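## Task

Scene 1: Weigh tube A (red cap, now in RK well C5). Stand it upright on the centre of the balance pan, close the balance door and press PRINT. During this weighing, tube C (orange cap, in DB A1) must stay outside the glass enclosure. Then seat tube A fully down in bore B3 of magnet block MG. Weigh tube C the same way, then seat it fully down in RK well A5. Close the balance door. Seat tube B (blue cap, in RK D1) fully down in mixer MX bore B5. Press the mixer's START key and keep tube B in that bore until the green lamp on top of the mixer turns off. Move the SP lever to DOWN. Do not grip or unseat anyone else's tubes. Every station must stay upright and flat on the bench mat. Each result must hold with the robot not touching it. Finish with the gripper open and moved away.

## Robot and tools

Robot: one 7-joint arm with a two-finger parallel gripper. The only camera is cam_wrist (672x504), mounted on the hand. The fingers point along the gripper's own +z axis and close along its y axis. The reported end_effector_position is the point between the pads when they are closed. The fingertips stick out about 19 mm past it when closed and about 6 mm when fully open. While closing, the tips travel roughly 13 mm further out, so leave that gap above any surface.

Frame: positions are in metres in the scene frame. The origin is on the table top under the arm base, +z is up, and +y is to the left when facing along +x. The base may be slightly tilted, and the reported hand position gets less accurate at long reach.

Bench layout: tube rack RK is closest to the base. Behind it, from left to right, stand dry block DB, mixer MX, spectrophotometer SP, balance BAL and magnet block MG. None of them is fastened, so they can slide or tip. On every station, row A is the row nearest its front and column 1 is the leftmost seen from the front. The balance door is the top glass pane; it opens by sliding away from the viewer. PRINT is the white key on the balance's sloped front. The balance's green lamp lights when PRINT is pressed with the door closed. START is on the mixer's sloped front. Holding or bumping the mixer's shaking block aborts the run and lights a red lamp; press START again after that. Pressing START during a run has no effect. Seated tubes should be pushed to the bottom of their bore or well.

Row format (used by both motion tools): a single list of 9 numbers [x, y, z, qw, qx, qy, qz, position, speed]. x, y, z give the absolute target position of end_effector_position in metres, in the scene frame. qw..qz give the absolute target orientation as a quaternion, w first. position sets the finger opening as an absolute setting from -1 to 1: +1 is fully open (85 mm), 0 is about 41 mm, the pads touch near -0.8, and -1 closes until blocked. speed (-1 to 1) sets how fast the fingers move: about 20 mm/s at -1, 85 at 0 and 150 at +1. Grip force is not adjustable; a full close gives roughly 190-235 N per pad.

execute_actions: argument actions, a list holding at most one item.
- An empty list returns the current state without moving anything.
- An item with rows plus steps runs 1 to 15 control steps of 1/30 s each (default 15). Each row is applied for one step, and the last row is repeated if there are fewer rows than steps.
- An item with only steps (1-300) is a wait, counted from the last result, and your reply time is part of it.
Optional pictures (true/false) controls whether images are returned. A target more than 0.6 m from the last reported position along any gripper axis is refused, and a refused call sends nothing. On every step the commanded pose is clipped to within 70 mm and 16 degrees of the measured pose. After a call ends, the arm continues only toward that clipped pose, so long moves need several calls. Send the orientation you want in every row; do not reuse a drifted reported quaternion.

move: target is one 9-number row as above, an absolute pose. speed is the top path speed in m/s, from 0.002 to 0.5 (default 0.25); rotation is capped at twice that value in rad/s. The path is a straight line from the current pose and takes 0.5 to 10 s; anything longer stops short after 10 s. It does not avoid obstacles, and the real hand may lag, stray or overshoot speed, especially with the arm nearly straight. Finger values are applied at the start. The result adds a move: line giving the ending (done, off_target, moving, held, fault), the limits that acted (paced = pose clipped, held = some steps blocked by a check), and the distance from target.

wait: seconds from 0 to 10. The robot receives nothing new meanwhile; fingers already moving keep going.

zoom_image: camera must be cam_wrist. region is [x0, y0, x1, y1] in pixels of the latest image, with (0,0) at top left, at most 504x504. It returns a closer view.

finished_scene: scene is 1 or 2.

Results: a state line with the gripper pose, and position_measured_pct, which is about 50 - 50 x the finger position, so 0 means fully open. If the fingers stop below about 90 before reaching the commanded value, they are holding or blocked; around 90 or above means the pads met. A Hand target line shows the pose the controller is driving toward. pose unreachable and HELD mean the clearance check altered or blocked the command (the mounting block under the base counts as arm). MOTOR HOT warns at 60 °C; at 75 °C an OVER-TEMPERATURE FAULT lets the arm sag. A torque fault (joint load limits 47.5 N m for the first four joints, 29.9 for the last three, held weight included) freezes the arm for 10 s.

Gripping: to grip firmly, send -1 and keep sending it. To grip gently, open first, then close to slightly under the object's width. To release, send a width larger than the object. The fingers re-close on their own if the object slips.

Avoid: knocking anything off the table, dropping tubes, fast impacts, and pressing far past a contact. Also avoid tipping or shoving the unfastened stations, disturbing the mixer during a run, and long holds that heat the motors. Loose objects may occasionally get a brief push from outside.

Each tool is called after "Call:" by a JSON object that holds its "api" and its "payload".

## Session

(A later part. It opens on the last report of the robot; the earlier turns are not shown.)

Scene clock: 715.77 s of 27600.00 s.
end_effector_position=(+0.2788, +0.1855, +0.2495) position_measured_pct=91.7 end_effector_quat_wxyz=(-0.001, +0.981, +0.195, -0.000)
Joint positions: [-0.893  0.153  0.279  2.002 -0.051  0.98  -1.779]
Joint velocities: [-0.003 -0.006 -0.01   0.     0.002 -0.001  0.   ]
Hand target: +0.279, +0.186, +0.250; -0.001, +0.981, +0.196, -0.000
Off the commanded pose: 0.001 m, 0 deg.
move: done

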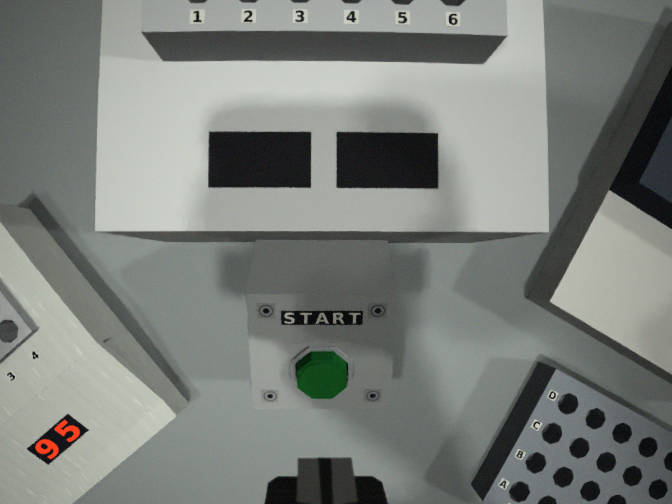

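Matches the PRINT view geometry.

Call:
{"api": "move", "payload": {"target": [0.279,0.185,0.108,0,0.9806,0.196,0,-1,1], "speed": 0.25}}

Call:
{"api": "move", "payload": {"target": [0.279,0.185,0.094,0,0.9806,0.196,0,-1,1], "speed": 0.025}}

Scene clock: 720.93 s of 27600.00 s.
end_effector_position=(+0.2792, +0.1851, +0.1084) position_measured_pct=91.7 end_effector_quat_wxyz=(+0.000, +0.981, +0.196, +0.000)
Joint positions: [-0.81   0.451  0.21   2.211 -0.192  0.482 -1.639]
Joint velocities: [ 0.002  0.005 -0.    -0.    -0.001  0.     0.002]
Hand target: +0.279, +0.185, +0.108; +0.001, +0.981, +0.196, +0.000
Off the commanded pose: 0.000 m, 0 deg.
move: done

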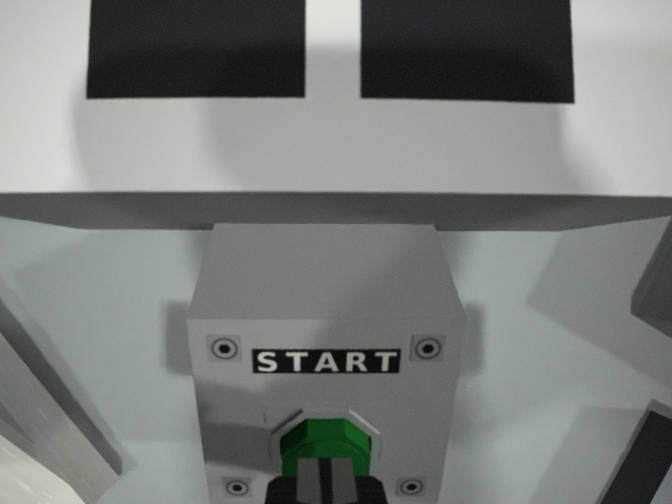

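Scene clock: 721.73 s of 27600.00 s.
end_effector_position=(+0.2789, +0.1852, +0.0945) position_measured_pct=91.7 end_effector_quat_wxyz=(-0.000, +0.981, +0.196, +0.000)
Joint positions: [-0.793  0.487  0.19   2.224 -0.21   0.434 -1.624]
Joint velocities: [ 0.002  0.003  0.    -0.001 -0.002  0.     0.001]
Hand target: +0.279, +0.185, +0.094; +0.000, +0.981, +0.196, +0.000
Off the commanded pose: 0.001 m, 0 deg.
move: done

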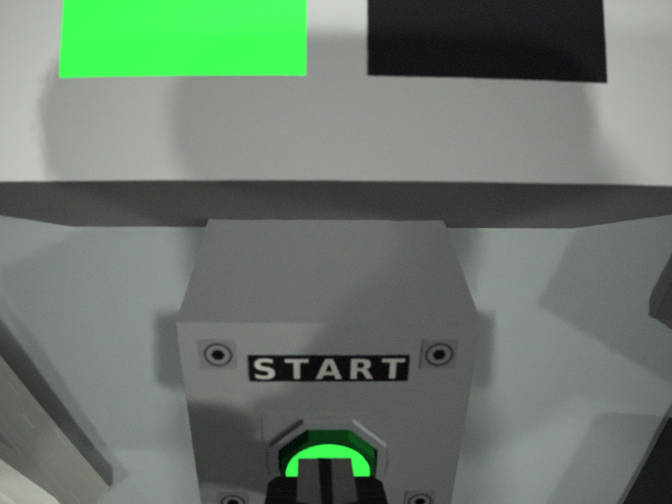

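Call:
{"api": "move", "payload": {"target": [0.285,0.17,0.20,0,0.9806,0.196,0,-1,1], "speed": 0.25}}

Call:
{"api": "move", "payload": {"target": [0.40,0.09,0.38,0,1,0,0,-1,1], "speed": 0.35}}

Scene clock: 732.67 s of 27600.00 s.
end_effector_position=(+0.2848, +0.1700, +0.1997) position_measured_pct=91.7 end_effector_quat_wxyz=(-0.000, +0.981, +0.196, -0.000)
Joint positions: [-0.833  0.234  0.279  2.103 -0.089  0.804 -1.69 ]
Joint velocities: [-0.    -0.005  0.     0.     0.001  0.    -0.001]
Hand target: +0.285, +0.170, +0.200; -0.000, +0.981, +0.196, -0.000
Off the commanded pose: 0.000 m, 0 deg.
move: done

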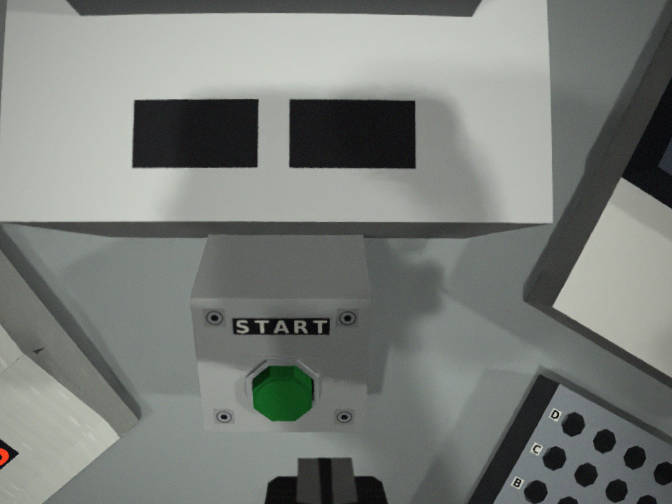

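Scene clock: 733.87 s of 27600.00 s.
end_effector_position=(+0.3997, +0.0899, +0.3804) position_measured_pct=91.7 end_effector_quat_wxyz=(+0.000, +1.000, +0.000, +0.000)
Joint positions: [-0.627  0.224  0.47   1.484 -0.106  1.445 -1.738]
Joint velocities: [ 0.003  0.01   0.005 -0.004 -0.001  0.     0.002]
Hand target: +0.400, +0.090, +0.380; +0.001, +1.000, -0.000, +0.000
Off the commanded pose: 0.000 m, 0 deg.
move: done

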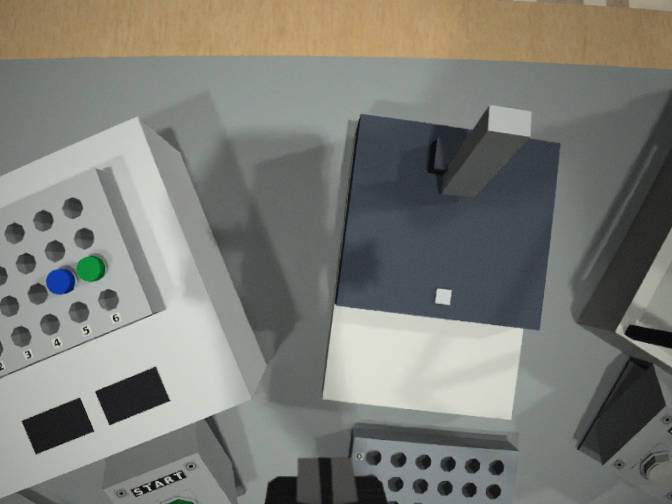

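Call:
{"api": "move", "payload": {"target": [0.50,-0.002,0.36,0,1,-0.05,0,-1,0], "speed": 0.3}}

Scene clock: 751.77 s of 27600.00 s.
end_effector_position=(+0.4999, -0.0020, +0.3604) position_measured_pct=91.7 end_effector_quat_wxyz=(+0.001, +0.999, -0.050, +0.000)
Joint positions: [-0.336  0.474  0.535  1.223 -0.242  1.494 -1.518]
Joint velocities: [ 0.002  0.004 -0.    -0.001 -0.001  0.001 -0.001]
Hand target: +0.500, -0.002, +0.360; +0.001, +0.999, -0.050, +0.000
Off the commanded pose: 0.000 m, 0 deg.
move: done

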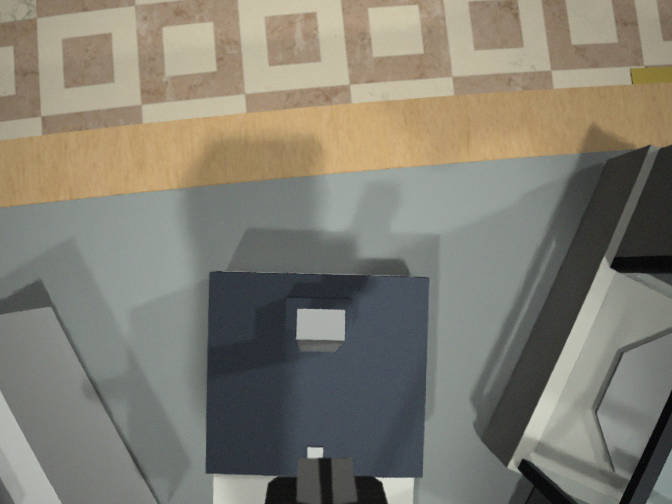

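Call:
{"api": "move", "payload": {"target": [0.36,0.0,0.25,0,0.924,0,0.383,-1,0], "speed": 0.3}}

Scene clock: 763.27 s of 27600.00 s.
end_effector_position=(+0.3606, +0.0004, +0.2508) position_measured_pct=91.7 end_effector_quat_wxyz=(-0.028, +0.939, +0.011, +0.342)
Joint positions: [-0.31  -0.101  0.272  2.58   0.189 -0.053 -1.784]
Joint velocities: [ 0.506  0.034 -0.527 -0.    -0.145 -0.026  0.091]
Hand target: +0.360, +0.000, +0.251; -0.026, +0.939, +0.010, +0.342
Off the commanded pose: 0.001 m, 6 deg.
joint sent to its limit — the command would take joint 4 (elbow) past its upper limit, so that joint was sent only as far as its limit.
move: off_target

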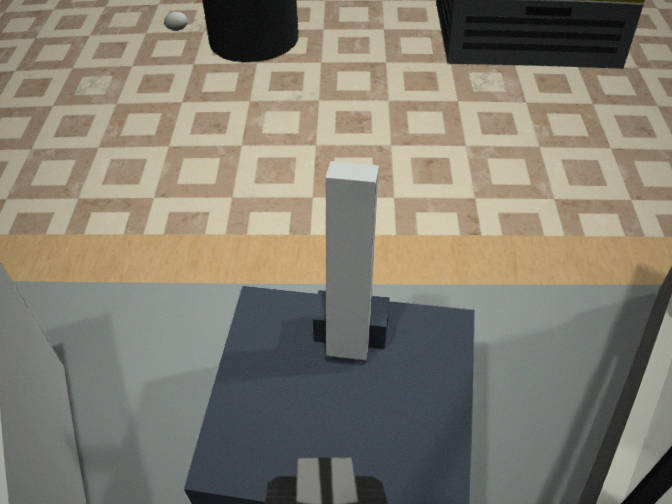

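Call:
{"api": "move", "payload": {"target": [0.562,-0.008,0.25,0,1,-0.05,0,-1,0], "speed": 0.3}}

Call:
{"api": "move", "payload": {"target": [0.562,-0.008,0.20,0,1,-0.05,0,-1,0], "speed": 0.1}}

Call:
{"api": "move", "payload": {"target": [0.525,-0.004,0.195,0,1,-0.05,0,-1,0], "speed": 0.04}}

Scene clock: 771.00 s of 27600.00 s.
end_effector_position=(+0.5623, -0.0081, +0.2507) position_measured_pct=91.7 end_effector_quat_wxyz=(+0.002, +0.999, -0.050, +0.001)
Joint positions: [-0.137  0.656  0.234  1.213 -0.152  1.276 -1.59 ]
Joint velocities: [ 0.004  0.016  0.003 -0.005 -0.     0.004  0.001]
Hand target: +0.562, -0.008, +0.250; +0.002, +0.999, -0.050, +0.000
Off the commanded pose: 0.001 m, 0 deg.
move: done

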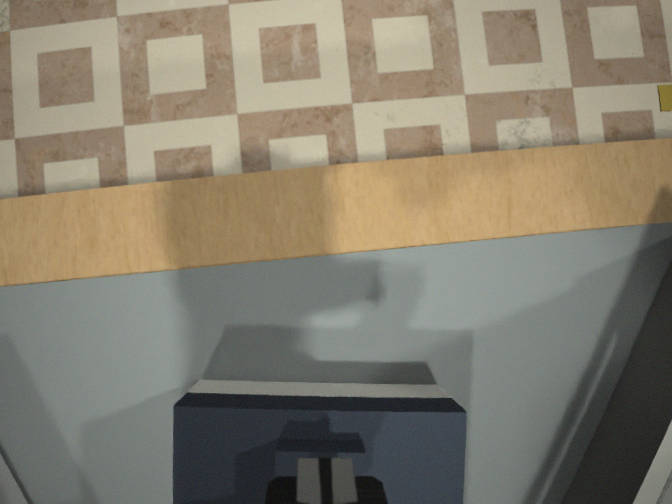

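Scene clock: 771.80 s of 27600.00 s.
end_effector_position=(+0.5621, -0.0080, +0.2001) position_measured_pct=91.7 end_effector_quat_wxyz=(+0.000, +0.999, -0.050, +0.000)
Joint positions: [-0.133  0.702  0.223  1.299 -0.164  1.147 -1.578]
Joint velocities: [ 0.003  0.    -0.     0.001 -0.     0.     0.   ]
Hand target: +0.562, -0.008, +0.200; +0.000, +0.999, -0.050, +0.000
Off the commanded pose: 0.000 m, 0 deg.
move: done

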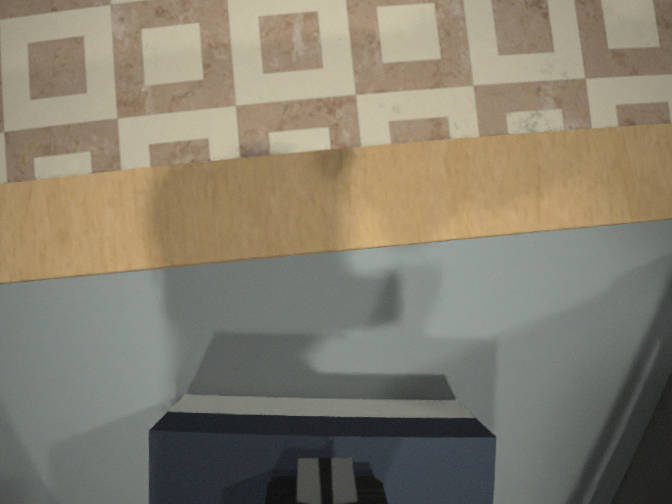

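Scene clock: 773.00 s of 27600.00 s.
end_effector_position=(+0.5250, -0.0041, +0.1948) position_measured_pct=91.7 end_effector_quat_wxyz=(-0.000, +0.999, -0.050, -0.000)
Joint positions: [-0.155  0.628  0.223  1.461 -0.157  1.059 -1.581]
Joint velocities: [-0.001 -0.004 -0.001  0.003  0.    -0.001 -0.001]
Hand target: +0.525, -0.004, +0.195; -0.000, +0.999, -0.050, -0.000
Off the commanded pose: 0.000 m, 0 deg.
move: done

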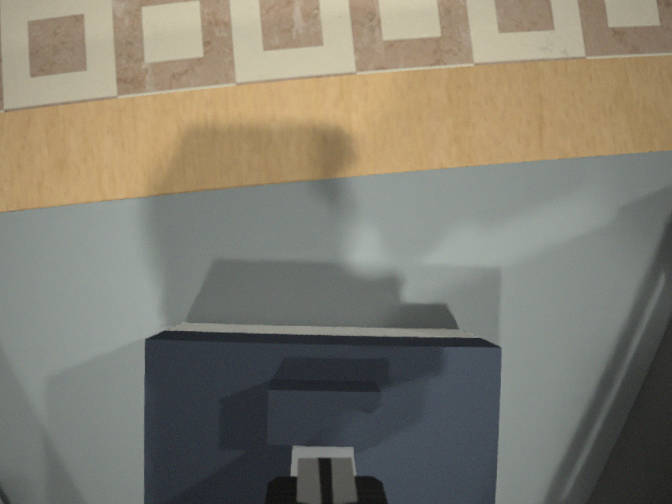

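Call:
{"api": "move", "payload": {"target": [0.492,-0.001,0.181,0,1,-0.05,0,-1,0], "speed": 0.04}}

Call:
{"api": "move", "payload": {"target": [0.475,0.001,0.155,0,1,-0.05,0,-1,0], "speed": 0.04}}

Scene clock: 779.40 s of 27600.00 s.
end_effector_position=(+0.4920, -0.0011, +0.1808) position_measured_pct=91.7 end_effector_quat_wxyz=(-0.000, +0.999, -0.050, -0.000)
Joint positions: [-0.172  0.578  0.22   1.607 -0.154  0.963 -1.583]
Joint velocities: [-0.    -0.003  0.     0.001  0.    -0.002 -0.   ]
Hand target: +0.492, -0.001, +0.181; -0.000, +0.999, -0.050, -0.000
Off the commanded pose: 0.000 m, 0 deg.
move: done

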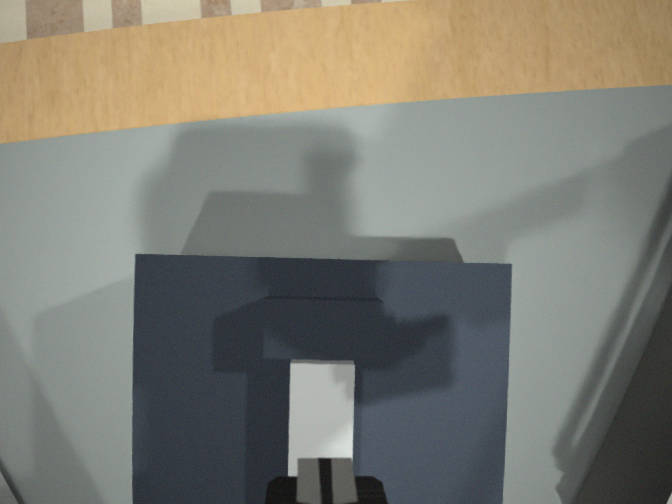

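Scene clock: 780.43 s of 27600.00 s.
end_effector_position=(+0.4750, +0.0010, +0.1550) position_measured_pct=91.7 end_effector_quat_wxyz=(+0.000, +0.999, -0.050, -0.000)
Joint positions: [-0.176  0.584  0.211  1.7   -0.161  0.864 -1.578]
Joint velocities: [-0.    -0.     0.001  0.002  0.    -0.002 -0.   ]
Hand target: +0.475, +0.001, +0.155; +0.000, +0.999, -0.050, +0.000
Off the commanded pose: 0.000 m, 0 deg.
move: done

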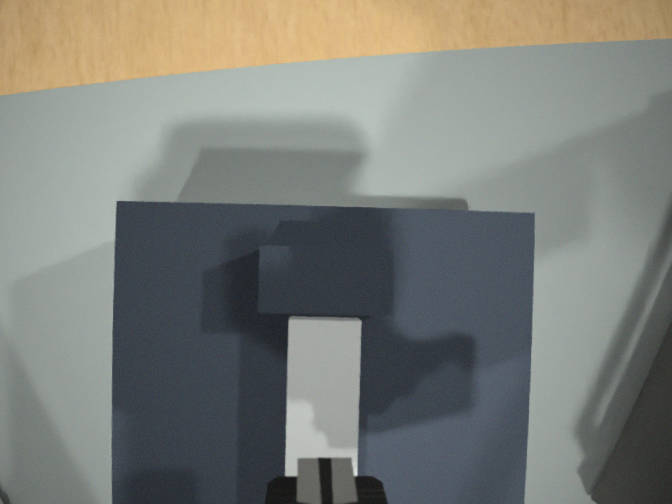

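Call:
{"api": "move", "payload": {"target": [0.465,0.002,0.128,0,1,-0.05,0,-1,0], "speed": 0.02}}

Scene clock: 784.67 s of 27600.00 s.
end_effector_position=(+0.4650, +0.0020, +0.1280) position_measured_pct=91.7 end_effector_quat_wxyz=(+0.000, +0.999, -0.050, +0.000)
Joint positions: [-0.174  0.611  0.2    1.762 -0.172  0.775 -1.57 ]
Joint velocities: [ 0.001  0.001 -0.002  0.    -0.    -0.003 -0.   ]
Hand target: +0.465, +0.002, +0.128; +0.000, +0.999, -0.050, +0.000
Off the commanded pose: 0.000 m, 0 deg.
move: done

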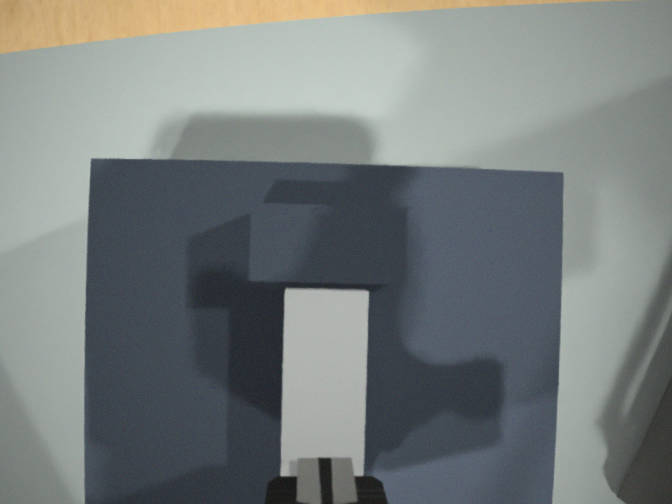

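Call:
{"api": "move", "payload": {"target": [0.465,0.002,0.118,0,1,-0.05,0,-1,0], "speed": 0.015}}

Scene clock: 789.17 s of 27600.00 s.
end_effector_position=(+0.4656, +0.0020, +0.1208) position_measured_pct=91.7 end_effector_quat_wxyz=(-0.001, +0.999, -0.050, +0.002)
Joint positions: [-0.17   0.622  0.196  1.771 -0.177  0.751 -1.566]
Joint velocities: [ 0.001 -0.    -0.     0.    -0.     0.001 -0.   ]
Hand target: +0.465, +0.002, +0.118; +0.000, +0.999, -0.050, -0.000
Off the commanded pose: 0.003 m, 0 deg.
move: done

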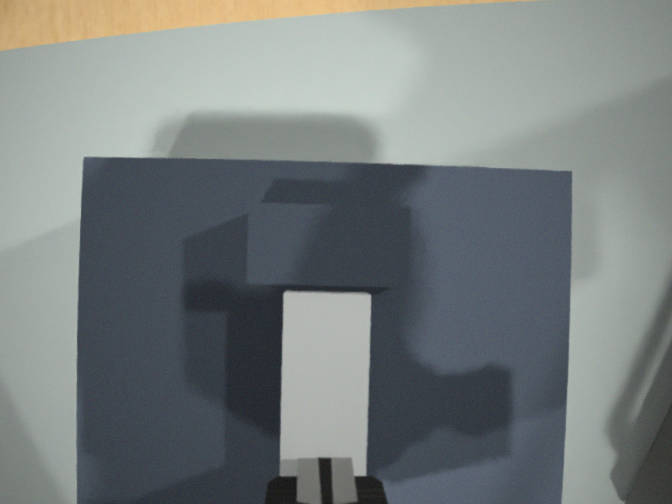

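Stalled: lever is down (top ≈0.102). Retreat and check.

Call:
{"api": "move", "payload": {"target": [0.40,0.0,0.45,0,1,0,0,-1,0], "speed": 0.3}}

Scene clock: 792.93 s of 27600.00 s.
end_effector_position=(+0.3997, +0.0002, +0.4498) position_measured_pct=91.7 end_effector_quat_wxyz=(-0.001, +1.000, -0.000, +0.000)
Joint positions: [-0.227  0.188  0.244  1.29  -0.053  1.658 -1.575]
Joint velocities: [ 0.001  0.003 -0.001 -0.003 -0.    -0.    -0.   ]
Hand target: +0.400, +0.000, +0.450; -0.001, +1.000, -0.000, -0.000
Off the commanded pose: 0.000 m, 0 deg.
move: done

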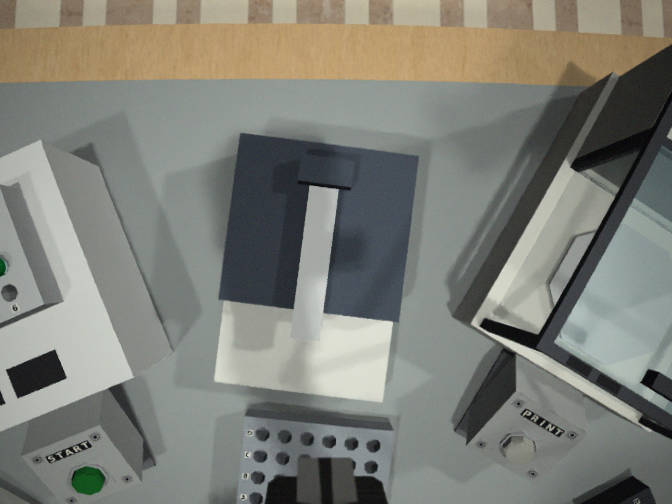

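Call:
{"api": "finished_scene", "payload": {"scene": 1}}

The scene is finished: the task was done.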